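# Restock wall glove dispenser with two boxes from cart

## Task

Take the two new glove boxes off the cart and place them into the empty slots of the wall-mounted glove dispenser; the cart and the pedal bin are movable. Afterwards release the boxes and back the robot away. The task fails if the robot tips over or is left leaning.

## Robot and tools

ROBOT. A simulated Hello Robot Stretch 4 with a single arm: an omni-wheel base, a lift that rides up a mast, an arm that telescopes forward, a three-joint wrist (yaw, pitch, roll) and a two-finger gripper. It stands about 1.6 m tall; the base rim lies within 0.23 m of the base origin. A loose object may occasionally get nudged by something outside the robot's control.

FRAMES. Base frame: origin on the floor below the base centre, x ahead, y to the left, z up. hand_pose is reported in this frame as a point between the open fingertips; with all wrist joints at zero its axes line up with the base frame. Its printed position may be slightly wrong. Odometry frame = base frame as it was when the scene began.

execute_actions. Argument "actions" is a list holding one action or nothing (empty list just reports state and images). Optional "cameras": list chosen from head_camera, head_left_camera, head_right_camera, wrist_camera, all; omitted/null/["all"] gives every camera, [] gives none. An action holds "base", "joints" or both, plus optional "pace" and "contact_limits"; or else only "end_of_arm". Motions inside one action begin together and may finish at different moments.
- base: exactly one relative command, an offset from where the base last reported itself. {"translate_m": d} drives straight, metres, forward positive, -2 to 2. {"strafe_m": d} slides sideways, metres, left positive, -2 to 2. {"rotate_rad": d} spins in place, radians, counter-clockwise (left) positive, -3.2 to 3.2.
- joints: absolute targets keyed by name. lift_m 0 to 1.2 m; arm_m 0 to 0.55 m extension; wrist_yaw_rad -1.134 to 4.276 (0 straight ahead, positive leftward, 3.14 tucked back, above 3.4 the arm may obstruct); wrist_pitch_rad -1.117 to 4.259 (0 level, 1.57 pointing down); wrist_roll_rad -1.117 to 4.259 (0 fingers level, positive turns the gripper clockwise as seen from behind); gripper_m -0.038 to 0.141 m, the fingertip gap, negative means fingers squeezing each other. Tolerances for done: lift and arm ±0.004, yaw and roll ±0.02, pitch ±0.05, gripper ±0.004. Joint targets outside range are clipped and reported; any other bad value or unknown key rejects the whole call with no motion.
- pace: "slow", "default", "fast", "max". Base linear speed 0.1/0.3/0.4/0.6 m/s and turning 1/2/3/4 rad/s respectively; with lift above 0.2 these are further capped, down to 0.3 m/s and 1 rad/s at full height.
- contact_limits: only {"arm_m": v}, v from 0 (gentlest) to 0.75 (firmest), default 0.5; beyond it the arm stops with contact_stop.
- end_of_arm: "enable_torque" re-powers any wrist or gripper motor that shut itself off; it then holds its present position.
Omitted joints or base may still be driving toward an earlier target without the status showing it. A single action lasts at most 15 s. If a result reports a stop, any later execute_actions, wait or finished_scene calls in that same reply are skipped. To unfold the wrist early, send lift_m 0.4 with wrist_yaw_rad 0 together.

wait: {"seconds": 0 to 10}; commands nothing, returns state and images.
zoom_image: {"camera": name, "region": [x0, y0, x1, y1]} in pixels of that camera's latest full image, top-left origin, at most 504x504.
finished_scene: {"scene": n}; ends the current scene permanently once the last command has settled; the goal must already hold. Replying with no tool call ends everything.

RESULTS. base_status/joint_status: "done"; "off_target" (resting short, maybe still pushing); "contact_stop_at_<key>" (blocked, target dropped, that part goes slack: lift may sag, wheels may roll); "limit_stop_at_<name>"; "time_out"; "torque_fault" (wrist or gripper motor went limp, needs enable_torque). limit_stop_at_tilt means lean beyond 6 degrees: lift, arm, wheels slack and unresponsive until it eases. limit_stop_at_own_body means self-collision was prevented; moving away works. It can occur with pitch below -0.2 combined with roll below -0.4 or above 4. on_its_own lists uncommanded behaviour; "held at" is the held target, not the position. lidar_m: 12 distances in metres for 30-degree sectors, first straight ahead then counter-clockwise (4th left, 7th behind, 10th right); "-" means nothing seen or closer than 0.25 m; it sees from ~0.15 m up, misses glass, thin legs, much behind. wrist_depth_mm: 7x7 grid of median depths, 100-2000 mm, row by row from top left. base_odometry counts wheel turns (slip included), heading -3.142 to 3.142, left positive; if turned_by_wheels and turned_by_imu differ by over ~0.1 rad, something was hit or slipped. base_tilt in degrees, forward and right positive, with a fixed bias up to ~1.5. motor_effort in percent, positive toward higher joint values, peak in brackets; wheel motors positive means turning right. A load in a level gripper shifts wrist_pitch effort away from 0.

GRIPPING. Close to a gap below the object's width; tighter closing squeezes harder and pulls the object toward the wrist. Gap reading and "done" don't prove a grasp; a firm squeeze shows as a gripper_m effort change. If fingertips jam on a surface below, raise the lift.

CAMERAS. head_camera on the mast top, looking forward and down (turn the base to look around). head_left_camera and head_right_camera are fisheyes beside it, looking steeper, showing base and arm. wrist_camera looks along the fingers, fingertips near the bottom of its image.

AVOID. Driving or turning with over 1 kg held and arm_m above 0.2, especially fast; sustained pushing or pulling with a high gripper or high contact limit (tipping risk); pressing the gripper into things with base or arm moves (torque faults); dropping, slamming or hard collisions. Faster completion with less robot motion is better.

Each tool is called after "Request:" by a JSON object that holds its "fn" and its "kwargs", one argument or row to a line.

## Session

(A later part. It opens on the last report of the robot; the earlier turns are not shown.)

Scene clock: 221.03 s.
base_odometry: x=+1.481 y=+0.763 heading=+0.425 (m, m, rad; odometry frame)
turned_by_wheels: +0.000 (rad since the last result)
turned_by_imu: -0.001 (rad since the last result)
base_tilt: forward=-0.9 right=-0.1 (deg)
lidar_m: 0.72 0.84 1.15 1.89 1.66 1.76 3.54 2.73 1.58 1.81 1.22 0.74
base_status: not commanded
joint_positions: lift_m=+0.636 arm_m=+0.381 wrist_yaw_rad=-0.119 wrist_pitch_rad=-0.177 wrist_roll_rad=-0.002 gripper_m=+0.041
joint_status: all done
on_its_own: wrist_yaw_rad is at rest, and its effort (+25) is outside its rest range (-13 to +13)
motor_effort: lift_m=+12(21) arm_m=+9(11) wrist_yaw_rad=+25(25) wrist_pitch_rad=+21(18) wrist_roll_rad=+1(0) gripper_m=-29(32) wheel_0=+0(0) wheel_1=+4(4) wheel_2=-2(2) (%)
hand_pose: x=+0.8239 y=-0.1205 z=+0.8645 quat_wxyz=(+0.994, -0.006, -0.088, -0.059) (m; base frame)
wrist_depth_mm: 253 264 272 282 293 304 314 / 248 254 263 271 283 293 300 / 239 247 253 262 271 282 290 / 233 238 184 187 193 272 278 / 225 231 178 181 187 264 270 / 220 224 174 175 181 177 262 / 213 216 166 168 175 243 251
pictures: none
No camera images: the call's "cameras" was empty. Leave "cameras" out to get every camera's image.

Request:
{"fn": "execute_actions", "kwargs": {
  "actions": [
    {"joints":{"lift_m":0.67,"arm_m":0.372},"pace":"slow"}
  ],
  "cameras": []
}}

Request:
{"fn": "execute_actions", "kwargs": {
  "actions": [
    {"joints":{"wrist_pitch_rad":-0.12,"wrist_yaw_rad":-0.11,"lift_m":0.68,"arm_m":0.374},"base":{"strafe_m":-0.005},"pace":"slow"}
  ],
  "cameras": ["head_left_camera","head_right_camera"]
}}

Request:
{"fn": "zoom_image", "kwargs": {
  "camera": "head_left_camera",
  "region": [180,290,310,400]
}}

Request:
{"fn": "execute_actions", "kwargs": {
  "actions": [
    {"joints":{"lift_m":0.645},"pace":"slow"}
  ],
  "cameras": []
}}

Scene clock: 226.50 s.
base_odometry: x=+1.481 y=+0.763 heading=+0.425 (m, m, rad; odometry frame)
turned_by_wheels: +0.000 (rad since the last result)
turned_by_imu: -0.002 (rad since the last result)
base_tilt: forward=-0.8 right=+0.0 (deg)
lidar_m: 0.71 0.84 1.12 1.88 1.70 1.79 3.52 2.74 1.60 1.82 1.24 0.75
base_status: not commanded
joint_positions: lift_m=+0.670 arm_m=+0.373 wrist_yaw_rad=-0.111 wrist_pitch_rad=-0.162 wrist_roll_rad=-0.002 gripper_m=+0.041
joint_status: all done
on_its_own: wrist_pitch_rad is at rest, and its effort (-24) is outside its rest range (-23 to +23)
motor_effort: lift_m=+24(27) arm_m=-4(11) wrist_yaw_rad=+2(26) wrist_pitch_rad=-24(26) wrist_roll_rad=+1(1) gripper_m=-33(36) wheel_0=+0(0) wheel_1=+4(4) wheel_2=-2(2) (%)
hand_pose: x=+0.8169 y=-0.1183 z=+0.8944 quat_wxyz=(+0.995, -0.006, -0.081, -0.055) (m; base frame)
wrist_depth_mm: 257 266 274 283 293 303 312 / 252 259 267 274 283 294 303 / 244 251 257 265 274 285 291 / 237 245 182 185 194 276 282 / 232 238 177 181 189 268 273 / 227 230 173 176 183 177 266 / 220 225 166 170 179 251 256
pictures: none
No camera images: the call's "cameras" was empty. Leave "cameras" out to get every camera's image.

Scene clock: 227.23 s.
base_odometry: x=+1.483 y=+0.758 heading=+0.425 (m, m, rad; odometry frame)
turned_by_wheels: +0.000 (rad since the last result)
turned_by_imu: +0.000 (rad since the last result)
base_tilt: forward=-0.8 right=+0.0 (deg)
lidar_m: 0.70 0.84 1.12 1.89 1.69 1.79 3.54 2.70 1.58 1.81 1.21 0.77
base_status: done
joint_positions: lift_m=+0.680 arm_m=+0.373 wrist_yaw_rad=-0.110 wrist_pitch_rad=-0.113 wrist_roll_rad=-0.002 gripper_m=+0.041
joint_status: all done
motor_effort: lift_m=+24(21) arm_m=+4(6) wrist_yaw_rad=+1(0) wrist_pitch_rad=-22(25) wrist_roll_rad=+0(1) gripper_m=-34(34) wheel_0=+5(7) wheel_1=-5(7) wheel_2=+0(1) (%)
hand_pose: x=+0.8194 y=-0.1184 z=+0.8902 quat_wxyz=(+0.997, -0.004, -0.056, -0.055) (m; base frame)
wrist_depth_mm: 248 255 263 271 279 289 297 / 243 250 257 265 274 281 290 / 237 244 251 258 266 276 283 / 234 240 180 183 191 268 277 / 228 236 177 180 187 264 270 / 225 229 172 176 183 178 265 / 221 224 167 171 179 252 256
pictures: head_left_camera, head_right_camera
Images, in order (width x height): head_left_camera 420x672, head_right_camera 420x672.

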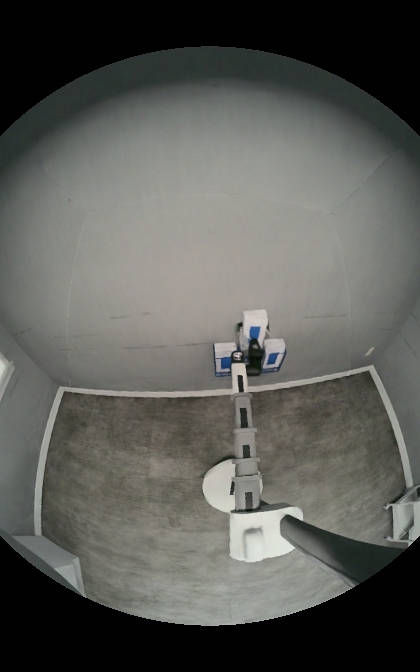

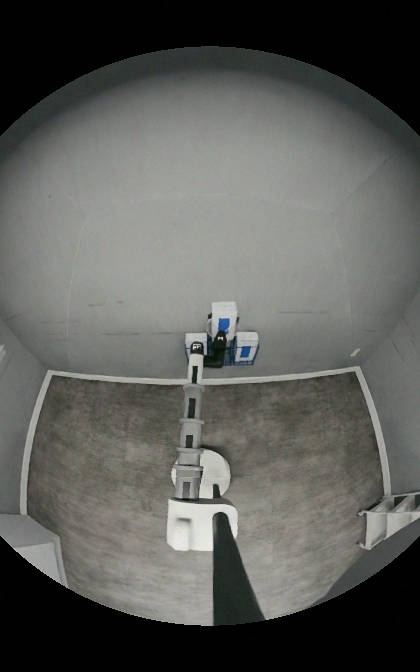

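Region (180, 290, 310, 400) of head_left_camera's 420x672 image, scaled by 3.877, with more detail than that image has; it fills the top 426 rows of this view, and the rest is white.

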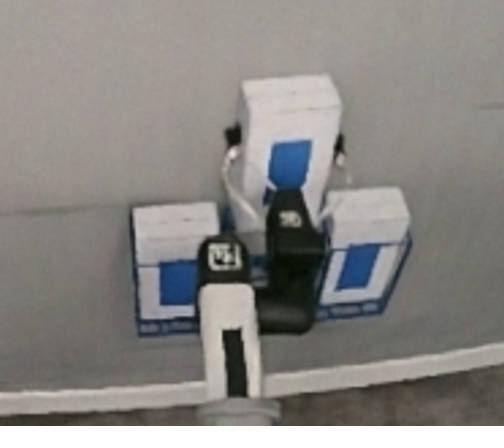

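Scene clock: 228.37 s.
base_odometry: x=+1.483 y=+0.758 heading=+0.425 (m, m, rad; odometry frame)
turned_by_wheels: +0.000 (rad since the last result)
turned_by_imu: +0.000 (rad since the last result)
base_tilt: forward=-0.8 right=+0.0 (deg)
lidar_m: 0.71 0.83 1.13 1.89 1.69 1.78 3.50 2.72 1.59 1.80 1.22 0.75
base_status: not commanded
joint_positions: lift_m=+0.646 arm_m=+0.373 wrist_yaw_rad=-0.111 wrist_pitch_rad=-0.126 wrist_roll_rad=-0.002 gripper_m=+0.041
joint_status: all done
motor_effort: lift_m=+11(20) arm_m=+4(5) wrist_yaw_rad=+1(1) wrist_pitch_rad=+16(23) wrist_roll_rad=+2(2) gripper_m=-34(33) wheel_0=+5(5) wheel_1=-5(5) wheel_2=+0(0) (%)
hand_pose: x=+0.8189 y=-0.1185 z=+0.8601 quat_wxyz=(+0.996, -0.005, -0.063, -0.055) (m; base frame)
wrist_depth_mm: 252 259 267 276 285 294 303 / 247 254 262 268 277 286 296 / 241 247 254 260 270 279 286 / 235 242 181 185 193 272 278 / 229 236 177 180 189 265 272 / 225 229 172 177 183 177 265 / 220 224 166 170 179 251 255
pictures: none
No camera images: the call's "cameras" was empty. Leave "cameras" out to get every camera's image.

Request:
{"fn": "execute_actions", "kwargs": {
  "actions": [
    {"joints":{"lift_m":0.68},"pace":"slow"}
  ],
  "cameras": []
}}

Request:
{"fn": "execute_actions", "kwargs": {
  "actions": [
    {"joints":{"wrist_pitch_rad":-0.16,"arm_m":0.371},"base":{"strafe_m":0.017},"pace":"slow"}
  ],
  "cameras": []
}}

Request:
{"fn": "execute_actions", "kwargs": {
  "actions": [
    {"joints":{"lift_m":0.635},"pace":"slow"}
  ],
  "cameras": ["head_camera"]
}}

Request:
{"fn": "zoom_image", "kwargs": {
  "camera": "head_camera",
  "region": [150,300,310,420]
}}

Scene clock: 233.03 s.
base_odometry: x=+1.483 y=+0.758 heading=+0.425 (m, m, rad; odometry frame)
turned_by_wheels: +0.000 (rad since the last result)
turned_by_imu: -0.002 (rad since the last result)
base_tilt: forward=-0.9 right=+0.0 (deg)
lidar_m: 0.71 0.85 1.13 1.89 1.71 1.79 3.53 2.73 1.56 1.81 1.22 0.78
base_status: not commanded
joint_positions: lift_m=+0.680 arm_m=+0.373 wrist_yaw_rad=-0.110 wrist_pitch_rad=-0.113 wrist_roll_rad=-0.002 gripper_m=+0.041
joint_status: all done
on_its_own: wrist_pitch_rad is at rest, and its effort (-25) is outside its rest range (-23 to +23)
motor_effort: lift_m=+24(22) arm_m=+4(5) wrist_yaw_rad=+1(2) wrist_pitch_rad=-25(23) wrist_roll_rad=+0(0) gripper_m=-35(34) wheel_0=+5(5) wheel_1=-5(5) wheel_2=+0(0) (%)
hand_pose: x=+0.8194 y=-0.1185 z=+0.8902 quat_wxyz=(+0.997, -0.004, -0.056, -0.055) (m; base frame)
wrist_depth_mm: 247 255 262 271 279 289 298 / 243 249 257 264 273 282 290 / 238 245 251 258 267 276 283 / 234 239 180 183 191 268 278 / 229 235 176 180 187 264 271 / 224 229 173 177 183 179 265 / 221 225 167 171 179 252 256
pictures: none
No camera images: the call's "cameras" was empty. Leave "cameras" out to get every camera's image.

Scene clock: 234.10 s.
base_odometry: x=+1.476 y=+0.774 heading=+0.425 (m, m, rad; odometry frame)
turned_by_wheels: +0.000 (rad since the last result)
turned_by_imu: +0.000 (rad since the last result)
base_tilt: forward=-0.8 right=+0.0 (deg)
lidar_m: 0.71 0.85 1.11 1.87 1.67 1.74 3.54 2.75 1.60 1.81 1.22 0.76
base_status: done
joint_positions: lift_m=+0.680 arm_m=+0.372 wrist_yaw_rad=-0.111 wrist_pitch_rad=-0.152 wrist_roll_rad=-0.002 gripper_m=+0.041
joint_status: all done
motor_effort: lift_m=+23(24) arm_m=-4(4) wrist_yaw_rad=+1(2) wrist_pitch_rad=-23(28) wrist_roll_rad=+2(1) gripper_m=-33(35) wheel_0=-4(9) wheel_1=+3(8) wheel_2=+0(1) (%)
hand_pose: x=+0.8164 y=-0.1183 z=+0.9016 quat_wxyz=(+0.996, -0.005, -0.076, -0.055) (m; base frame)
wrist_depth_mm: 257 265 272 281 291 301 309 / 250 258 265 273 282 291 301 / 244 249 256 266 273 283 290 / 238 243 181 185 193 276 282 / 232 238 177 181 189 268 273 / 226 229 173 177 183 179 266 / 221 225 167 170 179 252 255
pictures: none
No camera images: the call's "cameras" was empty. Leave "cameras" out to get every camera's image.

Scene clock: 235.33 s.
base_odometry: x=+1.476 y=+0.774 heading=+0.425 (m, m, rad; odometry frame)
turned_by_wheels: +0.000 (rad since the last result)
turned_by_imu: -0.001 (rad since the last result)
base_tilt: forward=-0.9 right=+0.0 (deg)
lidar_m: 0.70 0.84 1.10 1.89 1.67 1.78 3.53 2.76 1.59 1.83 1.22 0.76
base_status: not commanded
joint_positions: lift_m=+0.636 arm_m=+0.372 wrist_yaw_rad=-0.111 wrist_pitch_rad=-0.166 wrist_roll_rad=-0.002 gripper_m=+0.041
joint_status: all done
motor_effort: lift_m=+11(24) arm_m=-4(4) wrist_yaw_rad=+3(3) wrist_pitch_rad=+17(23) wrist_roll_rad=+0(2) gripper_m=-34(36) wheel_0=-4(4) wheel_1=+3(3) wheel_2=+0(0) (%)
hand_pose: x=+0.8157 y=-0.1184 z=+0.8615 quat_wxyz=(+0.995, -0.005, -0.083, -0.055) (m; base frame)
wrist_depth_mm: 262 270 278 289 298 309 317 / 255 262 270 278 287 298 306 / 247 253 260 268 278 287 296 / 241 246 183 186 195 278 286 / 234 240 178 181 189 268 277 / 226 230 173 177 183 177 267 / 221 225 166 170 178 251 255
pictures: head_camera
Images, in order (width x height): head_camera 420x560.

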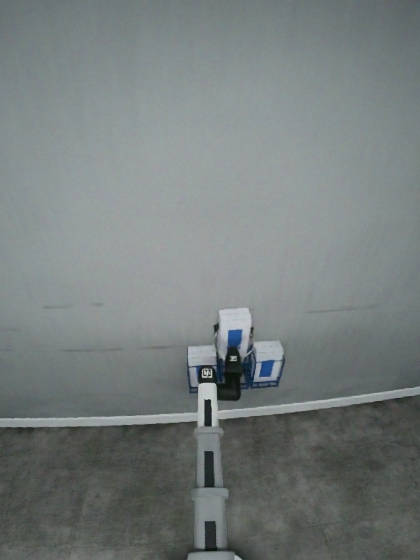

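Region (150, 300, 310, 420) of head_camera's 420x560 image, scaled by 3.150, with more detail than that image has; it fills the top 378 rows of this view, and the rest is white.

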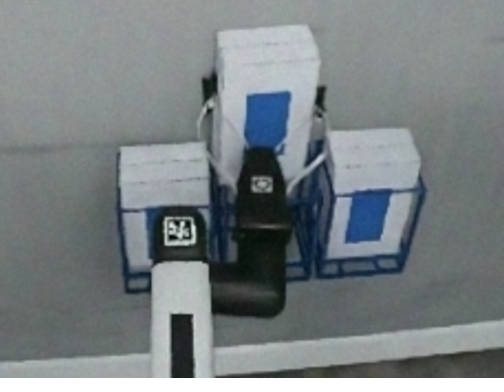

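Request:
{"fn": "execute_actions", "kwargs": {
  "actions": [
    {"joints":{"lift_m":0.665},"pace":"slow"}
  ],
  "cameras": []
}}

Request:
{"fn": "execute_actions", "kwargs": {
  "actions": [
    {"joints":{"arm_m":0.365},"base":{"strafe_m":-0.004},"pace":"slow"}
  ],
  "cameras": []
}}

Request:
{"fn": "execute_actions", "kwargs": {
  "actions": [
    {"joints":{"lift_m":0.635},"pace":"slow"}
  ],
  "cameras": []
}}

Scene clock: 239.53 s.
base_odometry: x=+1.476 y=+0.774 heading=+0.425 (m, m, rad; odometry frame)
turned_by_wheels: +0.000 (rad since the last result)
turned_by_imu: -0.002 (rad since the last result)
base_tilt: forward=-0.9 right=+0.0 (deg)
lidar_m: 0.71 0.85 1.11 1.87 1.68 1.76 3.54 2.76 1.60 1.81 1.20 0.75
base_status: not commanded
joint_positions: lift_m=+0.665 arm_m=+0.372 wrist_yaw_rad=-0.111 wrist_pitch_rad=-0.152 wrist_roll_rad=-0.002 gripper_m=+0.041
joint_status: all done
motor_effort: lift_m=+24(22) arm_m=-4(4) wrist_yaw_rad=+1(3) wrist_pitch_rad=-22(21) wrist_roll_rad=+0(0) gripper_m=-34(40) wheel_0=-4(4) wheel_1=+3(3) wheel_2=+0(0) (%)
hand_pose: x=+0.8164 y=-0.1183 z=+0.8866 quat_wxyz=(+0.996, -0.005, -0.076, -0.055) (m; base frame)
wrist_depth_mm: 257 264 273 282 293 300 309 / 250 257 264 274 282 293 300 / 244 251 257 265 273 283 291 / 237 244 181 185 193 276 282 / 231 238 177 181 188 267 274 / 226 230 173 176 183 180 266 / 220 224 167 170 179 251 255
pictures: none
No camera images: the call's "cameras" was empty. Leave "cameras" out to get every camera's image.

Scene clock: 240.30 s.
base_odometry: x=+1.477 y=+0.770 heading=+0.425 (m, m, rad; odometry frame)
turned_by_wheels: +0.000 (rad since the last result)
turned_by_imu: +0.000 (rad since the last result)
base_tilt: forward=-0.8 right=+0.0 (deg)
lidar_m: 0.70 0.85 1.12 1.86 1.67 1.77 3.53 2.73 1.57 1.81 1.25 0.75
base_status: done
joint_positions: lift_m=+0.665 arm_m=+0.366 wrist_yaw_rad=-0.110 wrist_pitch_rad=-0.152 wrist_roll_rad=-0.002 gripper_m=+0.041
joint_status: all done
motor_effort: lift_m=+24(24) arm_m=-4(6) wrist_yaw_rad=+0(2) wrist_pitch_rad=-21(23) wrist_roll_rad=+0(0) gripper_m=-32(36) wheel_0=+5(7) wheel_1=-5(7) wheel_2=+0(1) (%)
hand_pose: x=+0.8105 y=-0.1182 z=+0.8866 quat_wxyz=(+0.996, -0.005, -0.076, -0.055) (m; base frame)
wrist_depth_mm: 263 272 279 287 298 309 317 / 256 264 272 281 289 298 307 / 250 257 264 271 281 290 297 / 244 250 179 183 191 282 290 / 238 243 176 180 187 273 279 / 231 236 172 176 183 178 273 / 226 231 167 171 180 257 262
pictures: none
No camera images: the call's "cameras" was empty. Leave "cameras" out to get every camera's image.

Scene clock: 241.37 s.
base_odometry: x=+1.477 y=+0.770 heading=+0.425 (m, m, rad; odometry frame)
turned_by_wheels: +0.000 (rad since the last result)
turned_by_imu: +0.000 (rad since the last result)
base_tilt: forward=-0.9 right=+0.0 (deg)
lidar_m: 0.72 0.84 1.14 1.88 1.68 1.76 3.53 2.76 1.60 1.81 1.22 0.77
base_status: not commanded
joint_positions: lift_m=+0.636 arm_m=+0.366 wrist_yaw_rad=-0.111 wrist_pitch_rad=-0.165 wrist_roll_rad=-0.001 gripper_m=+0.041
joint_status: all done
motor_effort: lift_m=+11(21) arm_m=-4(5) wrist_yaw_rad=+3(2) wrist_pitch_rad=+14(23) wrist_roll_rad=-3(2) gripper_m=-39(30) wheel_0=+4(5) wheel_1=-5(5) wheel_2=+0(0) (%)
hand_pose: x=+0.8097 y=-0.1184 z=+0.8612 quat_wxyz=(+0.995, -0.005, -0.082, -0.055) (m; base frame)
wrist_depth_mm: 267 277 285 294 304 315 324 / 260 268 277 285 294 303 312 / 252 260 266 274 285 294 301 / 246 252 180 184 192 285 291 / 239 245 177 180 187 276 282 / 233 236 172 176 183 177 273 / 227 231 167 171 180 257 262
pictures: none
No camera images: the call's "cameras" was empty. Leave "cameras" out to get every camera's image.

Request:
{"fn": "execute_actions", "kwargs": {
  "actions": [
    {"joints":{"lift_m":0.67},"pace":"slow"}
  ],
  "cameras": []
}}

Request:
{"fn": "execute_actions", "kwargs": {
  "actions": [
    {"joints":{"arm_m":0.366,"wrist_yaw_rad":-0.08,"wrist_pitch_rad":-0.165},"base":{"strafe_m":-0.012},"pace":"slow"}
  ],
  "cameras": []
}}

Request:
{"fn": "execute_actions", "kwargs": {
  "actions": [
    {"joints":{"lift_m":0.635},"pace":"slow"}
  ],
  "cameras": []
}}

Scene clock: 246.17 s.
base_odometry: x=+1.477 y=+0.770 heading=+0.425 (m, m, rad; odometry frame)
turned_by_wheels: +0.000 (rad since the last result)
turned_by_imu: -0.002 (rad since the last result)
base_tilt: forward=-0.9 right=-0.1 (deg)
lidar_m: 0.70 0.84 1.13 1.87 1.67 1.76 3.52 2.75 1.60 1.81 1.21 0.76
base_status: not commanded
joint_positions: lift_m=+0.670 arm_m=+0.366 wrist_yaw_rad=-0.110 wrist_pitch_rad=-0.153 wrist_roll_rad=-0.001 gripper_m=+0.041
joint_status: all done
motor_effort: lift_m=+24(25) arm_m=-3(4) wrist_yaw_rad=+0(3) wrist_pitch_rad=-22(22) wrist_roll_rad=-1(2) gripper_m=-35(35) wheel_0=+4(4) wheel_1=-4(5) wheel_2=+0(0) (%)
hand_pose: x=+0.8104 y=-0.1182 z=+0.8916 quat_wxyz=(+0.996, -0.005, -0.076, -0.055) (m; base frame)
wrist_depth_mm: 263 272 279 289 298 309 317 / 257 264 271 279 289 300 306 / 249 256 263 272 281 290 298 / 244 250 179 183 191 281 289 / 238 244 176 180 187 274 279 / 231 236 172 176 183 178 273 / 226 231 167 171 180 257 262
pictures: none
No camera images: the call's "cameras" was empty. Leave "cameras" out to get every camera's image.

Scene clock: 247.10 s.
base_odometry: x=+1.482 y=+0.759 heading=+0.425 (m, m, rad; odometry frame)
turned_by_wheels: +0.000 (rad since the last result)
turned_by_imu: +0.000 (rad since the last result)
base_tilt: forward=-0.9 right=+0.0 (deg)
lidar_m: 0.70 0.83 1.13 1.88 1.66 1.80 3.52 2.71 1.59 1.81 1.23 0.76
base_status: done
joint_positions: lift_m=+0.670 arm_m=+0.366 wrist_yaw_rad=-0.080 wrist_pitch_rad=-0.157 wrist_roll_rad=-0.002 gripper_m=+0.041
joint_status: all done
motor_effort: lift_m=+24(24) arm_m=+2(2) wrist_yaw_rad=+1(6) wrist_pitch_rad=-22(24) wrist_roll_rad=-1(2) gripper_m=-33(37) wheel_0=+5(7) wheel_1=-6(8) wheel_2=+0(1) (%)
hand_pose: x=+0.8136 y=-0.1100 z=+0.8930 quat_wxyz=(+0.996, -0.004, -0.079, -0.040) (m; base frame)
wrist_depth_mm: 266 273 279 287 291 301 306 / 260 265 272 276 285 291 298 / 253 258 264 270 276 283 289 / 247 251 181 184 192 274 279 / 240 245 177 180 188 267 272 / 234 236 173 176 183 180 264 / 229 231 167 170 179 251 254
pictures: none
No camera images: the call's "cameras" was empty. Leave "cameras" out to get every camera's image.

Scene clock: 248.23 s.
base_odometry: x=+1.482 y=+0.759 heading=+0.425 (m, m, rad; odometry frame)
turned_by_wheels: +0.000 (rad since the last result)
turned_by_imu: +0.000 (rad since the last result)
base_tilt: forward=-0.9 right=-0.1 (deg)
lidar_m: 0.72 0.85 1.13 1.89 1.68 1.79 3.52 2.70 1.57 1.81 1.22 0.78
base_status: not commanded
joint_positions: lift_m=+0.636 arm_m=+0.366 wrist_yaw_rad=-0.081 wrist_pitch_rad=-0.169 wrist_roll_rad=-0.002 gripper_m=+0.041
joint_status: all done
motor_effort: lift_m=+12(24) arm_m=+2(2) wrist_yaw_rad=+3(3) wrist_pitch_rad=+12(23) wrist_roll_rad=+0(1) gripper_m=-34(32) wheel_0=+5(5) wheel_1=-6(6) wheel_2=+0(0) (%)
hand_pose: x=+0.8130 y=-0.1101 z=+0.8623 quat_wxyz=(+0.996, -0.004, -0.084, -0.040) (m; base frame)
wrist_depth_mm: 272 277 286 291 300 307 314 / 263 270 274 282 287 297 301 / 255 260 265 271 279 287 291 / 249 253 182 185 193 277 283 / 242 247 178 181 189 267 273 / 234 236 173 176 183 177 265 / 228 231 166 171 179 250 254
pictures: none
No camera images: the call's "cameras" was empty. Leave "cameras" out to get every camera's image.

Request:
{"fn": "execute_actions", "kwargs": {
  "actions": [
    {"joints":{"lift_m":0.67},"pace":"slow"}
  ],
  "cameras": []
}}

Request:
{"fn": "execute_actions", "kwargs": {
  "actions": [
    {"joints":{"arm_m":0.371,"wrist_yaw_rad":-0.11,"wrist_pitch_rad":-0.17},"base":{"strafe_m":-0.011},"pace":"slow"}
  ],
  "cameras": []
}}

Request:
{"fn": "execute_actions", "kwargs": {
  "actions": [
    {"joints":{"lift_m":0.635},"pace":"slow"}
  ],
  "cameras": ["head_camera"]
}}

Request:
{"fn": "zoom_image", "kwargs": {
  "camera": "head_camera",
  "region": [130,300,290,420]
}}

Scene clock: 255.13 s.
base_odometry: x=+1.482 y=+0.759 heading=+0.425 (m, m, rad; odometry frame)
turned_by_wheels: +0.000 (rad since the last result)
turned_by_imu: -0.002 (rad since the last result)
base_tilt: forward=-0.9 right=+0.0 (deg)
lidar_m: 0.71 0.83 1.15 1.88 1.67 1.78 3.52 2.71 1.57 1.80 1.22 0.75
base_status: not commanded
joint_positions: lift_m=+0.670 arm_m=+0.366 wrist_yaw_rad=-0.080 wrist_pitch_rad=-0.157 wrist_roll_rad=-0.001 gripper_m=+0.041
joint_status: all done
motor_effort: lift_m=+24(27) arm_m=+2(2) wrist_yaw_rad=+1(3) wrist_pitch_rad=-22(23) wrist_roll_rad=-1(2) gripper_m=-33(35) wheel_0=+5(5) wheel_1=-5(6) wheel_2=+0(0) (%)
hand_pose: x=+0.8136 y=-0.1100 z=+0.8930 quat_wxyz=(+0.996, -0.004, -0.079, -0.040) (m; base frame)
wrist_depth_mm: 266 273 279 285 294 301 307 / 260 265 271 278 283 291 298 / 253 258 264 270 277 282 287 / 246 251 181 185 193 274 279 / 240 245 177 181 188 267 273 / 233 237 172 177 183 180 264 / 229 231 167 171 179 251 254
pictures: none
No camera images: the call's "cameras" was empty. Leave "cameras" out to get every camera's image.

Scene clock: 256.03 s.
base_odometry: x=+1.487 y=+0.750 heading=+0.425 (m, m, rad; odometry frame)
turned_by_wheels: +0.000 (rad since the last result)
turned_by_imu: +0.000 (rad since the last result)
base_tilt: forward=-0.8 right=+0.0 (deg)
lidar_m: 0.70 0.85 1.13 1.89 1.67 1.80 3.50 2.69 1.55 1.80 1.22 0.78
base_status: done
joint_positions: lift_m=+0.670 arm_m=+0.370 wrist_yaw_rad=-0.110 wrist_pitch_rad=-0.162 wrist_roll_rad=-0.002 gripper_m=+0.041
joint_status: all done
on_its_own: wrist_pitch_rad is at rest, and its effort (-24) is outside its rest range (-23 to +23)
motor_effort: lift_m=+24(24) arm_m=+4(6) wrist_yaw_rad=+0(7) wrist_pitch_rad=-24(21) wrist_roll_rad=+0(2) gripper_m=-34(32) wheel_0=+4(12) wheel_1=-5(7) wheel_2=+0(1) (%)
hand_pose: x=+0.8145 y=-0.1182 z=+0.8944 quat_wxyz=(+0.995, -0.005, -0.081, -0.055) (m; base frame)
wrist_depth_mm: 262 270 278 287 296 309 317 / 255 263 270 278 287 297 306 / 248 255 262 270 278 287 297 / 241 249 181 184 192 279 287 / 235 241 177 181 187 271 277 / 229 233 172 176 183 180 270 / 224 228 167 171 179 254 258
pictures: none
No camera images: the call's "cameras" was empty. Leave "cameras" out to get every camera's image.

Scene clock: 257.17 s.
base_odometry: x=+1.487 y=+0.750 heading=+0.425 (m, m, rad; odometry frame)
turned_by_wheels: +0.000 (rad since the last result)
turned_by_imu: +0.000 (rad since the last result)
base_tilt: forward=-0.9 right=+0.0 (deg)
lidar_m: 0.71 0.84 1.14 1.90 1.69 1.77 3.52 2.71 1.57 1.77 1.23 0.76
base_status: not commanded
joint_positions: lift_m=+0.635 arm_m=+0.370 wrist_yaw_rad=-0.110 wrist_pitch_rad=-0.173 wrist_roll_rad=-0.002 gripper_m=+0.041
joint_status: all done
motor_effort: lift_m=+12(21) arm_m=+4(4) wrist_yaw_rad=-1(0) wrist_pitch_rad=+6(23) wrist_roll_rad=+1(0) gripper_m=-37(38) wheel_0=+4(4) wheel_1=-4(4) wheel_2=+0(0) (%)
hand_pose: x=+0.8141 y=-0.1181 z=+0.8633 quat_wxyz=(+0.995, -0.006, -0.086, -0.055) (m; base frame)
wrist_depth_mm: 265 274 282 293 301 312 322 / 258 266 273 281 291 301 309 / 251 257 264 272 279 290 298 / 243 249 182 186 193 281 287 / 236 242 177 181 189 273 278 / 229 233 172 176 183 177 268 / 224 227 167 170 179 253 257
pictures: head_camera
Images, in order (width x height): head_camera 420x560.

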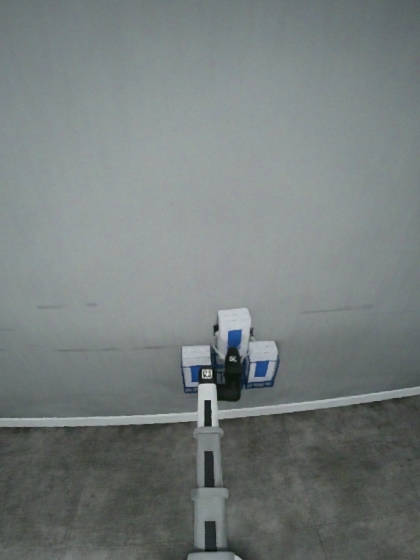

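Region (130, 300, 290, 420) of head_camera's 420x560 image, scaled by 3.150, with more detail than that image has; it fills the top 378 rows of this view, and the rest is white.

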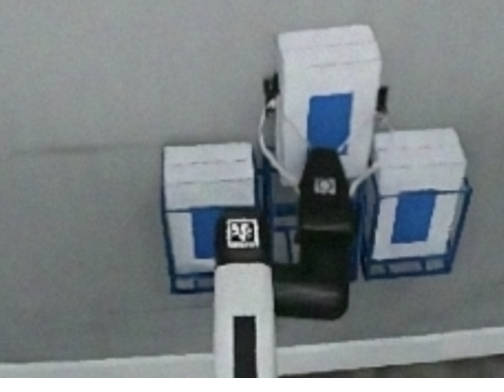

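Request:
{"fn": "execute_actions", "kwargs": {
  "actions": [
    {"joints":{"lift_m":0.66},"pace":"slow"}
  ],
  "cameras": []
}}

Request:
{"fn": "execute_actions", "kwargs": {
  "actions": [
    {"base":{"strafe_m":-0.007},"pace":"slow"}
  ],
  "cameras": []
}}

Request:
{"fn": "execute_actions", "kwargs": {
  "actions": [
    {"joints":{"lift_m":0.63},"pace":"slow"}
  ],
  "cameras": []
}}

Scene clock: 261.13 s.
base_odometry: x=+1.487 y=+0.750 heading=+0.425 (m, m, rad; odometry frame)
turned_by_wheels: +0.000 (rad since the last result)
turned_by_imu: -0.002 (rad since the last result)
base_tilt: forward=-0.9 right=+0.0 (deg)
lidar_m: 0.71 0.85 1.11 1.89 1.70 1.80 3.52 2.69 1.56 1.78 1.24 0.77
base_status: not commanded
joint_positions: lift_m=+0.660 arm_m=+0.370 wrist_yaw_rad=-0.110 wrist_pitch_rad=-0.162 wrist_roll_rad=-0.002 gripper_m=+0.041
joint_status: all done
motor_effort: lift_m=+24(26) arm_m=+4(4) wrist_yaw_rad=+0(0) wrist_pitch_rad=-22(23) wrist_roll_rad=+1(1) gripper_m=-31(34) wheel_0=+4(4) wheel_1=-4(4) wheel_2=+0(0) (%)
hand_pose: x=+0.8145 y=-0.1182 z=+0.8844 quat_wxyz=(+0.995, -0.006, -0.081, -0.055) (m; base frame)
wrist_depth_mm: 262 270 278 286 297 307 315 / 255 262 270 278 287 297 306 / 247 254 262 271 278 287 296 / 242 248 180 185 192 279 286 / 236 241 177 181 187 270 278 / 229 233 173 176 183 179 268 / 224 228 167 171 179 254 258
pictures: none
No camera images: the call's "cameras" was empty. Leave "cameras" out to get every camera's image.

Scene clock: 261.90 s.
base_odometry: x=+1.489 y=+0.743 heading=+0.425 (m, m, rad; odometry frame)
turned_by_wheels: +0.000 (rad since the last result)
turned_by_imu: +0.000 (rad since the last result)
base_tilt: forward=-0.9 right=+0.0 (deg)
lidar_m: 0.71 0.83 1.13 1.91 1.71 1.82 3.53 2.71 1.55 1.78 1.23 0.77
base_status: done
joint_positions: lift_m=+0.660 arm_m=+0.370 wrist_yaw_rad=-0.110 wrist_pitch_rad=-0.162 wrist_roll_rad=-0.002 gripper_m=+0.041
joint_status: not commanded
motor_effort: lift_m=+24(24) arm_m=+4(4) wrist_yaw_rad=+0(0) wrist_pitch_rad=-22(21) wrist_roll_rad=+1(0) gripper_m=-29(36) wheel_0=+5(4) wheel_1=-5(6) wheel_2=+0(1) (%)
hand_pose: x=+0.8145 y=-0.1182 z=+0.8844 quat_wxyz=(+0.995, -0.006, -0.081, -0.055) (m; base frame)
wrist_depth_mm: 263 271 278 286 297 309 317 / 255 260 271 278 289 297 307 / 248 254 262 270 278 287 296 / 243 248 181 185 192 279 287 / 235 242 177 180 188 271 277 / 229 233 172 177 183 178 270 / 224 228 167 171 179 254 258
pictures: none
No camera images: the call's "cameras" was empty. Leave "cameras" out to get every camera's image.

Scene clock: 262.97 s.
base_odometry: x=+1.489 y=+0.743 heading=+0.425 (m, m, rad; odometry frame)
turned_by_wheels: +0.000 (rad since the last result)
turned_by_imu: +0.000 (rad since the last result)
base_tilt: forward=-0.9 right=+0.0 (deg)
lidar_m: 0.70 0.83 1.14 1.88 1.71 1.81 3.52 2.70 1.56 1.79 1.25 0.77
base_status: not commanded
joint_positions: lift_m=+0.631 arm_m=+0.370 wrist_yaw_rad=-0.110 wrist_pitch_rad=-0.177 wrist_roll_rad=-0.002 gripper_m=+0.041
joint_status: all done
motor_effort: lift_m=+11(23) arm_m=+4(5) wrist_yaw_rad=+0(0) wrist_pitch_rad=+21(23) wrist_roll_rad=+1(1) gripper_m=-31(38) wheel_0=+5(5) wheel_1=-4(5) wheel_2=+0(0) (%)
hand_pose: x=+0.8138 y=-0.1181 z=+0.8598 quat_wxyz=(+0.995, -0.006, -0.088, -0.055) (m; base frame)
wrist_depth_mm: 268 276 285 294 303 314 325 / 260 267 276 283 293 301 314 / 252 258 265 273 283 293 301 / 244 251 182 186 194 282 289 / 237 244 178 181 189 273 279 / 229 234 173 176 185 176 270 / 224 227 166 170 179 253 258
pictures: none
No camera images: the call's "cameras" was empty. Leave "cameras" out to get every camera's image.

Request:
{"fn": "execute_actions", "kwargs": {
  "actions": [
    {"joints":{"lift_m":0.66},"pace":"slow"}
  ],
  "cameras": []
}}

Request:
{"fn": "execute_actions", "kwargs": {
  "actions": [
    {"base":{"strafe_m":0.006},"joints":{"wrist_pitch_rad":-0.27,"arm_m":0.376},"pace":"slow","contact_limits":{"arm_m":0.2}}
  ],
  "cameras": []
}}

Request:
{"fn": "execute_actions", "kwargs": {
  "actions": [
    {"joints":{"lift_m":0.605},"pace":"slow"}
  ],
  "cameras": ["head_camera"]
}}

Scene clock: 267.27 s.
base_odometry: x=+1.489 y=+0.743 heading=+0.425 (m, m, rad; odometry frame)
turned_by_wheels: +0.000 (rad since the last result)
turned_by_imu: -0.002 (rad since the last result)
base_tilt: forward=-0.9 right=+0.0 (deg)
lidar_m: 0.71 0.84 1.14 1.90 1.70 1.81 3.52 2.71 1.56 1.80 1.21 0.77
base_status: not commanded
joint_positions: lift_m=+0.660 arm_m=+0.370 wrist_yaw_rad=-0.110 wrist_pitch_rad=-0.162 wrist_roll_rad=-0.002 gripper_m=+0.041
joint_status: all done
motor_effort: lift_m=+24(27) arm_m=+4(4) wrist_yaw_rad=+0(0) wrist_pitch_rad=-22(23) wrist_roll_rad=+0(2) gripper_m=-33(38) wheel_0=+5(5) wheel_1=-5(4) wheel_2=+0(0) (%)
hand_pose: x=+0.8145 y=-0.1182 z=+0.8844 quat_wxyz=(+0.995, -0.006, -0.081, -0.055) (m; base frame)
wrist_depth_mm: 260 271 279 287 297 306 317 / 255 263 271 278 289 297 306 / 249 255 262 270 278 287 297 / 241 247 181 185 191 278 286 / 235 241 176 180 188 270 279 / 229 234 173 176 183 180 270 / 224 228 167 171 179 254 259
pictures: none
No camera images: the call's "cameras" was empty. Leave "cameras" out to get every camera's image.

Scene clock: 268.00 s.
base_odometry: x=+1.487 y=+0.749 heading=+0.425 (m, m, rad; odometry frame)
turned_by_wheels: +0.000 (rad since the last result)
turned_by_imu: +0.000 (rad since the last result)
base_tilt: forward=-0.8 right=-0.1 (deg)
lidar_m: 0.71 0.85 1.15 1.89 1.69 1.81 3.50 2.70 1.57 1.80 1.24 0.77
base_status: done
joint_positions: lift_m=+0.660 arm_m=+0.375 wrist_yaw_rad=-0.111 wrist_pitch_rad=-0.262 wrist_roll_rad=-0.002 gripper_m=+0.041
joint_status: all done
motor_effort: lift_m=+24(24) arm_m=+5(7) wrist_yaw_rad=+4(4) wrist_pitch_rad=-23(26) wrist_roll_rad=+1(1) gripper_m=-33(36) wheel_0=-4(7) wheel_1=+3(7) wheel_2=+0(1) (%)
contact_limits: arm_m 0.2
hand_pose: x=+0.8133 y=-0.1179 z=+0.9125 quat_wxyz=(+0.990, -0.008, -0.130, -0.055) (m; base frame)
wrist_depth_mm: 282 291 301 312 322 336 347 / 272 278 287 297 307 320 329 / 258 266 273 283 293 303 310 / 248 255 186 189 197 289 296 / 238 245 180 183 190 276 282 / 229 233 173 176 183 177 270 / 220 224 165 169 176 248 253
pictures: none
No camera images: the call's "cameras" was empty. Leave "cameras" out to get every camera's image.

Scene clock: 269.33 s.
base_odometry: x=+1.487 y=+0.749 heading=+0.425 (m, m, rad; odometry frame)
turned_by_wheels: +0.000 (rad since the last result)
turned_by_imu: -0.001 (rad since the last result)
base_tilt: forward=-0.9 right=+0.0 (deg)
lidar_m: 0.70 0.85 1.14 1.91 1.71 1.79 3.51 2.69 1.57 1.79 1.22 0.77
base_status: not commanded
joint_positions: lift_m=+0.606 arm_m=+0.375 wrist_yaw_rad=-0.111 wrist_pitch_rad=-0.276 wrist_roll_rad=-0.002 gripper_m=+0.041
joint_status: all done
motor_effort: lift_m=+11(20) arm_m=+4(5) wrist_yaw_rad=+3(4) wrist_pitch_rad=+18(21) wrist_roll_rad=+2(2) gripper_m=-37(35) wheel_0=-4(4) wheel_1=+3(3) wheel_2=+0(0) (%)
hand_pose: x=+0.8123 y=-0.1177 z=+0.8624 quat_wxyz=(+0.989, -0.009, -0.137, -0.055) (m; base frame)
wrist_depth_mm: 290 300 310 320 330 347 359 / 276 285 294 304 314 327 336 / 263 271 277 287 297 307 319 / 251 257 187 191 199 291 301 / 239 246 181 183 191 277 283 / 229 235 173 177 183 177 271 / 221 224 164 169 177 248 254
pictures: head_camera
Images, in order (width x height): head_camera 420x560.

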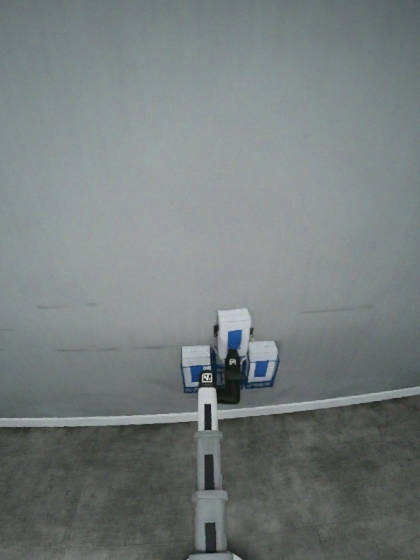

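Request:
{"fn": "execute_actions", "kwargs": {
  "actions": [
    {"joints":{"lift_m":0.67,"arm_m":0.363},"pace":"slow"}
  ],
  "cameras": []
}}

Request:
{"fn": "execute_actions", "kwargs": {
  "actions": [
    {"joints":{"wrist_pitch_rad":-0.17},"pace":"slow"}
  ],
  "cameras": []
}}

Request:
{"fn": "execute_actions", "kwargs": {
  "actions": [
    {"joints":{"lift_m":0.635},"pace":"slow"}
  ],
  "cameras": []
}}

Scene clock: 273.87 s.
base_odometry: x=+1.487 y=+0.749 heading=+0.425 (m, m, rad; odometry frame)
turned_by_wheels: +0.000 (rad since the last result)
turned_by_imu: -0.002 (rad since the last result)
base_tilt: forward=-0.8 right=+0.0 (deg)
lidar_m: 0.70 0.84 1.12 1.90 1.69 1.79 3.51 2.70 1.56 1.79 1.22 0.80
base_status: not commanded
joint_positions: lift_m=+0.670 arm_m=+0.364 wrist_yaw_rad=-0.110 wrist_pitch_rad=-0.263 wrist_roll_rad=-0.002 gripper_m=+0.041
joint_status: all done
motor_effort: lift_m=+24(26) arm_m=-4(5) wrist_yaw_rad=+1(3) wrist_pitch_rad=-23(24) wrist_roll_rad=+2(2) gripper_m=-33(36) wheel_0=-4(4) wheel_1=+3(3) wheel_2=+0(0) (%)
hand_pose: x=+0.8019 y=-0.1176 z=+0.9226 quat_wxyz=(+0.990, -0.008, -0.131, -0.055) (m; base frame)
wrist_depth_mm: 294 306 317 327 338 353 364 / 282 291 300 310 319 332 345 / 271 278 285 296 306 317 327 / 259 266 182 185 193 301 310 / 249 256 178 180 189 287 294 / 239 243 172 176 183 179 281 / 231 234 166 170 178 262 265
pictures: none
No camera images: the call's "cameras" was empty. Leave "cameras" out to get every camera's image.

Scene clock: 274.50 s.
base_odometry: x=+1.487 y=+0.749 heading=+0.425 (m, m, rad; odometry frame)
turned_by_wheels: +0.000 (rad since the last result)
turned_by_imu: +0.000 (rad since the last result)
base_tilt: forward=-0.9 right=+0.0 (deg)
lidar_m: 0.71 0.84 1.13 1.89 1.69 1.81 3.52 2.71 1.57 1.80 1.22 0.78
base_status: not commanded
joint_positions: lift_m=+0.670 arm_m=+0.364 wrist_yaw_rad=-0.110 wrist_pitch_rad=-0.163 wrist_roll_rad=-0.002 gripper_m=+0.041
joint_status: all done
motor_effort: lift_m=+24(24) arm_m=-4(4) wrist_yaw_rad=+0(1) wrist_pitch_rad=-22(24) wrist_roll_rad=+2(1) gripper_m=-33(37) wheel_0=-4(4) wheel_1=+3(3) wheel_2=+0(0) (%)
hand_pose: x=+0.8080 y=-0.1182 z=+0.8945 quat_wxyz=(+0.995, -0.006, -0.081, -0.055) (m; base frame)
wrist_depth_mm: 267 277 285 296 304 315 324 / 262 268 278 286 294 304 314 / 255 262 268 276 286 297 303 / 247 254 179 183 190 286 293 / 241 248 176 180 187 278 285 / 235 239 172 176 183 178 276 / 230 233 167 171 180 260 265
pictures: none
No camera images: the call's "cameras" was empty. Leave "cameras" out to get every camera's image.

Scene clock: 275.63 s.
base_odometry: x=+1.487 y=+0.749 heading=+0.425 (m, m, rad; odometry frame)
turned_by_wheels: +0.000 (rad since the last result)
turned_by_imu: +0.000 (rad since the last result)
base_tilt: forward=-0.9 right=-0.1 (deg)
lidar_m: 0.72 0.84 1.12 1.90 1.70 1.78 3.52 2.69 1.56 1.79 1.22 0.77
base_status: not commanded
joint_positions: lift_m=+0.635 arm_m=+0.364 wrist_yaw_rad=-0.110 wrist_pitch_rad=-0.171 wrist_roll_rad=-0.002 gripper_m=+0.041
joint_status: all done
motor_effort: lift_m=+13(24) arm_m=-4(4) wrist_yaw_rad=-2(2) wrist_pitch_rad=+4(23) wrist_roll_rad=+2(3) gripper_m=-36(36) wheel_0=-4(4) wheel_1=+3(3) wheel_2=+0(0) (%)
hand_pose: x=+0.8076 y=-0.1180 z=+0.8628 quat_wxyz=(+0.995, -0.006, -0.085, -0.055) (m; base frame)
wrist_depth_mm: 272 282 289 298 307 320 329 / 264 272 279 289 297 307 317 / 256 264 270 278 286 297 306 / 249 255 180 183 192 286 296 / 242 249 176 180 188 278 286 / 235 239 172 176 185 177 276 / 229 233 167 170 180 260 145
pictures: none
No camera images: the call's "cameras" was empty. Leave "cameras" out to get every camera's image.

Request:
{"fn": "execute_actions", "kwargs": {
  "actions": [
    {"joints":{"lift_m":0.655,"arm_m":0.358},"pace":"slow"}
  ],
  "cameras": []
}}

Request:
{"fn": "execute_actions", "kwargs": {
  "actions": [
    {"joints":{"lift_m":0.63},"pace":"slow"}
  ],
  "cameras": ["head_camera"]
}}

Request:
{"fn": "zoom_image", "kwargs": {
  "camera": "head_camera",
  "region": [130,300,290,420]
}}

Scene clock: 278.83 s.
base_odometry: x=+1.487 y=+0.749 heading=+0.425 (m, m, rad; odometry frame)
turned_by_wheels: +0.000 (rad since the last result)
turned_by_imu: -0.001 (rad since the last result)
base_tilt: forward=-0.8 right=+0.0 (deg)
lidar_m: 0.70 0.85 1.12 1.88 1.68 1.79 3.51 2.69 1.55 1.80 1.23 0.77
base_status: not commanded
joint_positions: lift_m=+0.655 arm_m=+0.359 wrist_yaw_rad=-0.110 wrist_pitch_rad=-0.163 wrist_roll_rad=-0.002 gripper_m=+0.041
joint_status: all done
motor_effort: lift_m=+24(26) arm_m=-4(4) wrist_yaw_rad=+0(2) wrist_pitch_rad=-21(22) wrist_roll_rad=+0(1) gripper_m=-35(35) wheel_0=-4(4) wheel_1=+3(3) wheel_2=+0(0) (%)
hand_pose: x=+0.8030 y=-0.1181 z=+0.8795 quat_wxyz=(+0.995, -0.006, -0.081, -0.055) (m; base frame)
wrist_depth_mm: 272 282 291 300 310 322 330 / 267 273 283 291 300 310 319 / 258 267 273 281 291 301 310 / 252 259 178 182 190 291 298 / 245 253 176 179 187 283 290 / 239 244 172 176 183 180 282 / 234 238 167 171 179 266 270
pictures: none
No camera images: the call's "cameras" was empty. Leave "cameras" out to get every camera's image.

Scene clock: 279.83 s.
base_odometry: x=+1.487 y=+0.749 heading=+0.425 (m, m, rad; odometry frame)
turned_by_wheels: +0.000 (rad since the last result)
turned_by_imu: +0.000 (rad since the last result)
base_tilt: forward=-0.9 right=-0.1 (deg)
lidar_m: 0.72 0.85 1.13 1.90 1.70 1.80 3.51 2.67 1.56 1.79 1.22 0.76
base_status: not commanded
joint_positions: lift_m=+0.631 arm_m=+0.359 wrist_yaw_rad=-0.109 wrist_pitch_rad=-0.175 wrist_roll_rad=-0.003 gripper_m=+0.041
joint_status: all done
motor_effort: lift_m=+12(20) arm_m=-4(4) wrist_yaw_rad=-2(2) wrist_pitch_rad=+14(18) wrist_roll_rad=+4(3) gripper_m=-30(36) wheel_0=-3(4) wheel_1=+3(3) wheel_2=+0(0) (%)
hand_pose: x=+0.8025 y=-0.1179 z=+0.8590 quat_wxyz=(+0.995, -0.006, -0.087, -0.055) (m; base frame)
wrist_depth_mm: 278 287 297 304 317 327 336 / 270 278 286 296 303 315 324 / 262 270 276 285 294 303 312 / 255 260 180 185 193 296 301 / 246 253 176 181 189 285 291 / 240 244 172 176 185 177 282 / 234 237 167 171 180 264 144
pictures: head_camera
Images, in order (width x height): head_camera 420x560.

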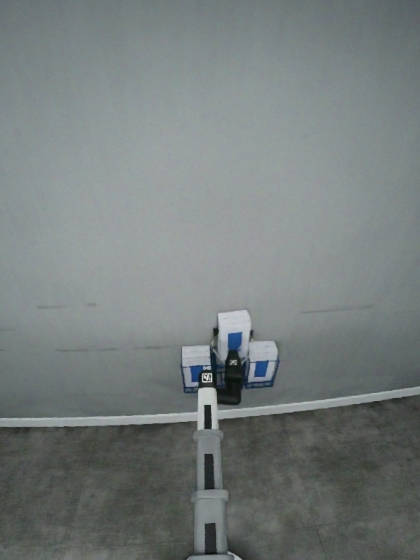

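Region (130, 300, 290, 420) of head_camera's 420x560 image, scaled by 3.150, with more detail than that image has; it fills the top 378 rows of this view, and the rest is white.

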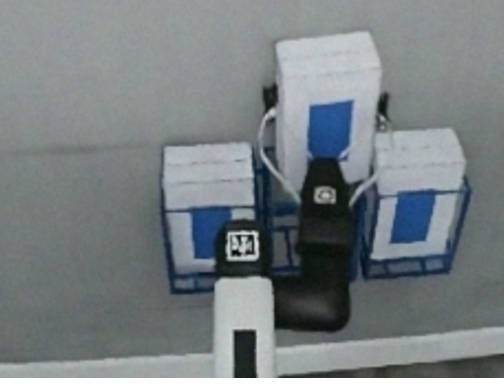

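Request:
{"fn": "execute_actions", "kwargs": {
  "actions": [
    {"joints":{"lift_m":0.66},"pace":"slow"}
  ],
  "cameras": []
}}

Request:
{"fn": "execute_actions", "kwargs": {
  "actions": [
    {"joints":{"arm_m":0.362},"base":{"strafe_m":0.009},"pace":"slow"}
  ],
  "cameras": []
}}

Request:
{"fn": "execute_actions", "kwargs": {
  "actions": [
    {"joints":{"lift_m":0.63},"pace":"slow"}
  ],
  "cameras": []
}}

Scene clock: 284.73 s.
base_odometry: x=+1.487 y=+0.749 heading=+0.425 (m, m, rad; odometry frame)
turned_by_wheels: +0.000 (rad since the last result)
turned_by_imu: -0.002 (rad since the last result)
base_tilt: forward=-0.9 right=+0.0 (deg)
lidar_m: 0.70 0.85 1.12 1.91 1.69 1.79 3.51 2.72 1.56 1.79 1.24 0.78
base_status: not commanded
joint_positions: lift_m=+0.660 arm_m=+0.359 wrist_yaw_rad=-0.110 wrist_pitch_rad=-0.163 wrist_roll_rad=-0.002 gripper_m=+0.041
joint_status: all done
motor_effort: lift_m=+24(24) arm_m=-4(4) wrist_yaw_rad=+0(3) wrist_pitch_rad=-22(23) wrist_roll_rad=+1(2) gripper_m=-31(35) wheel_0=-3(3) wheel_1=+3(3) wheel_2=+0(0) (%)
hand_pose: x=+0.8030 y=-0.1181 z=+0.8845 quat_wxyz=(+0.995, -0.006, -0.081, -0.055) (m; base frame)
wrist_depth_mm: 273 282 290 300 310 322 332 / 266 274 283 290 301 312 319 / 258 266 273 282 291 300 309 / 252 258 179 182 190 291 300 / 246 252 176 179 187 283 290 / 238 244 172 176 183 179 282 / 234 237 167 170 179 266 271
pictures: none
No camera images: the call's "cameras" was empty. Leave "cameras" out to get every camera's image.

Scene clock: 285.57 s.
base_odometry: x=+1.483 y=+0.757 heading=+0.425 (m, m, rad; odometry frame)
turned_by_wheels: +0.000 (rad since the last result)
turned_by_imu: +0.000 (rad since the last result)
base_tilt: forward=-0.8 right=+0.0 (deg)
lidar_m: 0.69 0.84 1.12 1.90 1.69 1.79 3.51 2.72 1.54 1.81 1.23 0.76
base_status: done
joint_positions: lift_m=+0.660 arm_m=+0.361 wrist_yaw_rad=-0.110 wrist_pitch_rad=-0.163 wrist_roll_rad=-0.002 gripper_m=+0.041
joint_status: all done
motor_effort: lift_m=+24(24) arm_m=+4(4) wrist_yaw_rad=+0(0) wrist_pitch_rad=-23(22) wrist_roll_rad=+2(2) gripper_m=-38(31) wheel_0=-4(8) wheel_1=+4(8) wheel_2=+0(0) (%)
hand_pose: x=+0.8055 y=-0.1181 z=+0.8845 quat_wxyz=(+0.995, -0.006, -0.081, -0.055) (m; base frame)
wrist_depth_mm: 270 277 287 297 307 317 327 / 264 271 278 287 296 307 315 / 256 262 268 279 289 297 306 / 250 256 178 182 190 287 297 / 243 250 176 179 187 279 286 / 236 241 172 176 183 178 278 / 231 235 167 171 180 263 266
pictures: none
No camera images: the call's "cameras" was empty. Leave "cameras" out to get every camera's image.

Scene clock: 286.63 s.
base_odometry: x=+1.483 y=+0.757 heading=+0.425 (m, m, rad; odometry frame)
turned_by_wheels: +0.000 (rad since the last result)
turned_by_imu: +0.000 (rad since the last result)
base_tilt: forward=-0.8 right=+0.0 (deg)
lidar_m: 0.71 0.83 1.11 1.87 1.69 1.78 3.52 2.71 1.57 1.79 1.23 0.76
base_status: not commanded
joint_positions: lift_m=+0.630 arm_m=+0.361 wrist_yaw_rad=-0.109 wrist_pitch_rad=-0.163 wrist_roll_rad=-0.002 gripper_m=+0.041
joint_status: all done
on_its_own: wrist_pitch_rad is at rest, and its effort (-24) is outside its rest range (-23 to +23)
motor_effort: lift_m=+16(28) arm_m=+4(4) wrist_yaw_rad=-4(4) wrist_pitch_rad=-24(29) wrist_roll_rad=+0(3) gripper_m=-33(36) wheel_0=-2(4) wheel_1=+4(4) wheel_2=+0(0) (%)
hand_pose: x=+0.8057 y=-0.1178 z=+0.8551 quat_wxyz=(+0.995, -0.005, -0.081, -0.054) (m; base frame)
wrist_depth_mm: 270 278 287 294 304 317 327 / 264 271 279 287 296 306 315 / 256 264 270 278 286 296 304 / 250 256 180 184 192 287 296 / 242 249 177 180 188 279 285 / 236 240 172 176 183 179 278 / 231 236 167 171 180 262 266
pictures: none
No camera images: the call's "cameras" was empty. Leave "cameras" out to get every camera's image.

Through. Lower and release.

Request:
{"fn": "execute_actions", "kwargs": {
  "actions": [
    {"joints":{"lift_m":0.53},"pace":"slow"}
  ],
  "cameras": ["head_camera"]
}}

Request:
{"fn": "execute_actions", "kwargs": {
  "actions": [
    {"joints":{"gripper_m":0.141}}
  ],
  "cameras": []
}}

Request:
{"fn": "execute_actions", "kwargs": {
  "actions": [
    {"joints":{"arm_m":0.0}}
  ],
  "cameras": []
}}

Request:
{"fn": "execute_actions", "kwargs": {
  "actions": [
    {"joints":{"lift_m":0.55,"wrist_pitch_rad":0,"wrist_yaw_rad":0},"base":{"translate_m":-0.2}}
  ],
  "cameras": ["head_camera","wrist_camera"]
}}

Scene clock: 290.53 s.
base_odometry: x=+1.483 y=+0.757 heading=+0.425 (m, m, rad; odometry frame)
turned_by_wheels: +0.000 (rad since the last result)
turned_by_imu: -0.002 (rad since the last result)
base_tilt: forward=-0.8 right=+0.0 (deg)
lidar_m: 0.71 0.83 1.09 1.89 1.69 1.78 3.50 2.70 1.57 1.81 1.23 0.77
base_status: not commanded
joint_positions: lift_m=+0.530 arm_m=+0.361 wrist_yaw_rad=-0.109 wrist_pitch_rad=-0.163 wrist_roll_rad=-0.002 gripper_m=+0.041
joint_status: all done
motor_effort: lift_m=+16(16) arm_m=+4(4) wrist_yaw_rad=-4(4) wrist_pitch_rad=-21(28) wrist_roll_rad=+0(0) gripper_m=-37(37) wheel_0=-2(2) wheel_1=+4(4) wheel_2=+0(0) (%)
hand_pose: x=+0.8058 y=-0.1178 z=+0.7552 quat_wxyz=(+0.995, -0.005, -0.081, -0.054) (m; base frame)
wrist_depth_mm: 271 279 287 297 306 317 327 / 264 270 279 289 297 307 314 / 256 264 270 279 289 297 306 / 250 256 179 182 191 286 294 / 243 249 176 180 187 279 286 / 236 240 171 176 184 178 221 / 156 160 167 171 180 187 -
pictures: head_camera
Images, in order (width x height): head_camera 420x560.

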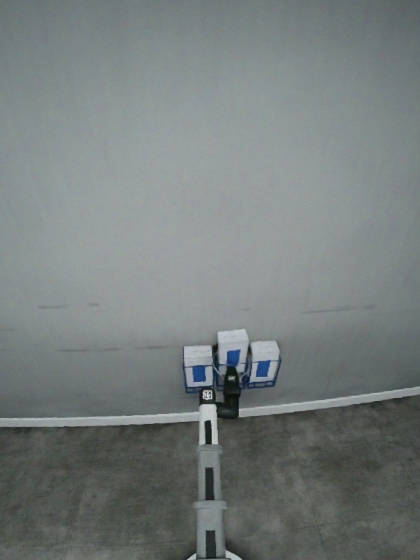

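Scene clock: 292.53 s.
base_odometry: x=+1.483 y=+0.757 heading=+0.425 (m, m, rad; odometry frame)
turned_by_wheels: +0.000 (rad since the last result)
turned_by_imu: -0.001 (rad since the last result)
base_tilt: forward=-0.8 right=+0.0 (deg)
lidar_m: 0.71 0.85 1.11 1.90 1.69 1.77 3.52 2.70 1.58 1.80 1.23 0.75
base_status: not commanded
joint_positions: lift_m=+0.530 arm_m=+0.361 wrist_yaw_rad=-0.109 wrist_pitch_rad=-0.168 wrist_roll_rad=-0.002 gripper_m=+0.141
joint_status: all done
motor_effort: lift_m=+16(16) arm_m=+3(4) wrist_yaw_rad=-2(10) wrist_pitch_rad=-6(24) wrist_roll_rad=-1(1) gripper_m=-5(33) wheel_0=-2(2) wheel_1=+4(4) wheel_2=+0(0) (%)
hand_pose: x=+0.8055 y=-0.1180 z=+0.7567 quat_wxyz=(+0.995, -0.005, -0.084, -0.055) (m; base frame)
wrist_depth_mm: 273 281 291 300 310 320 330 / 265 273 281 287 298 309 319 / 258 265 272 282 289 298 306 / 250 257 263 272 279 290 297 / 243 250 256 264 271 278 287 / 236 212 202 256 262 198 277 / 156 160 167 141 175 182 182
pictures: none
No camera images: the call's "cameras" was empty. Leave "cameras" out to get every camera's image.

Scene clock: 294.73 s.
base_odometry: x=+1.483 y=+0.757 heading=+0.425 (m, m, rad; odometry frame)
turned_by_wheels: +0.000 (rad since the last result)
turned_by_imu: -0.001 (rad since the last result)
base_tilt: forward=-0.8 right=+0.0 (deg)
lidar_m: 0.70 0.84 1.10 1.90 1.71 1.80 3.49 2.71 1.58 1.79 1.23 0.76
base_status: not commanded
joint_positions: lift_m=+0.530 arm_m=+0.002 wrist_yaw_rad=-0.110 wrist_pitch_rad=-0.168 wrist_roll_rad=-0.002 gripper_m=+0.141
joint_status: all done
motor_effort: lift_m=+16(17) arm_m=-5(6) wrist_yaw_rad=+0(2) wrist_pitch_rad=-8(6) wrist_roll_rad=-1(0) gripper_m=+3(1) wheel_0=-2(2) wheel_1=+4(4) wheel_2=+0(0) (%)
hand_pose: x=+0.4457 y=-0.1181 z=+0.7566 quat_wxyz=(+0.995, -0.005, -0.084, -0.055) (m; base frame)
wrist_depth_mm: 647 676 691 707 741 759 788 / 634 647 668 691 715 741 759 / 615 627 640 676 691 707 732 / 591 609 634 647 668 691 699 / 580 591 609 634 647 668 691 / 564 559 219 525 539 205 661 / 549 496 496 141 530 627 647
pictures: none
No camera images: the call's "cameras" was empty. Leave "cameras" out to get every camera's image.

Scene clock: 296.80 s.
base_odometry: x=+1.301 y=+0.675 heading=+0.424 (m, m, rad; odometry frame)
turned_by_wheels: +0.000 (rad since the last result)
turned_by_imu: -0.001 (rad since the last result)
base_tilt: forward=-0.9 right=+0.0 (deg)
lidar_m: 0.89 1.05 1.39 1.88 1.57 1.76 3.29 2.74 1.50 1.81 1.52 0.97
base_status: done
joint_positions: lift_m=+0.550 arm_m=+0.002 wrist_yaw_rad=+0.000 wrist_pitch_rad=+0.002 wrist_roll_rad=-0.002 gripper_m=+0.141
joint_status: all done
motor_effort: lift_m=+22(24) arm_m=-5(5) wrist_yaw_rad=+1(3) wrist_pitch_rad=-5(5) wrist_roll_rad=-2(0) gripper_m=+0(1) wheel_0=-5(5) wheel_1=-4(7) wheel_2=+3(12) (%)
hand_pose: x=+0.4610 y=-0.0875 z=+0.7274 quat_wxyz=(+1.000, -0.001, +0.001, +0.000) (m; base frame)
wrist_depth_mm: 820 820 820 820 820 831 820 / 820 809 820 809 820 831 831 / 820 809 820 809 831 820 831 / 798 809 809 820 820 820 820 / 809 809 723 723 723 820 809 / 798 809 220 723 699 206 809 / 798 809 798 141 715 798 809
pictures: head_camera, wrist_camera
Images, in order (width x height): head_camera 420x560, wrist_camera 616x392.

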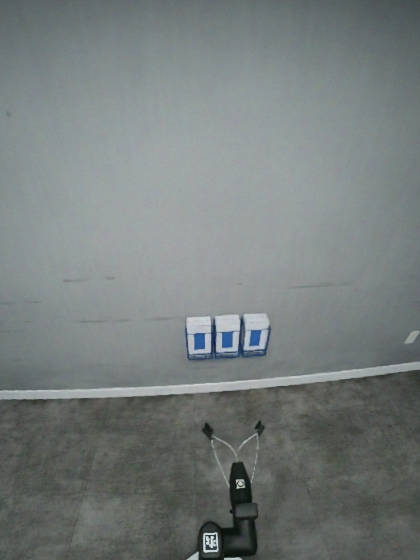

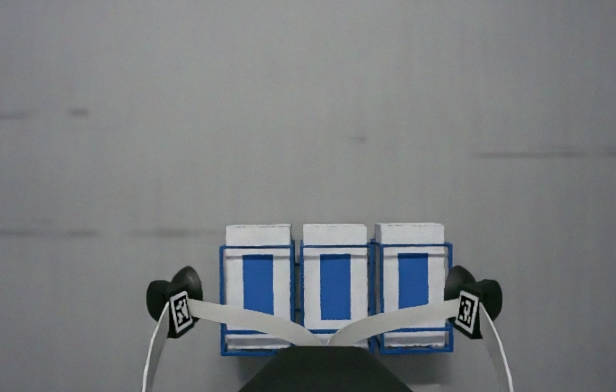

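All seated.

Request:
{"fn": "finished_scene", "kwargs": {
  "scene": 1
}}

The scene is finished: the task was done.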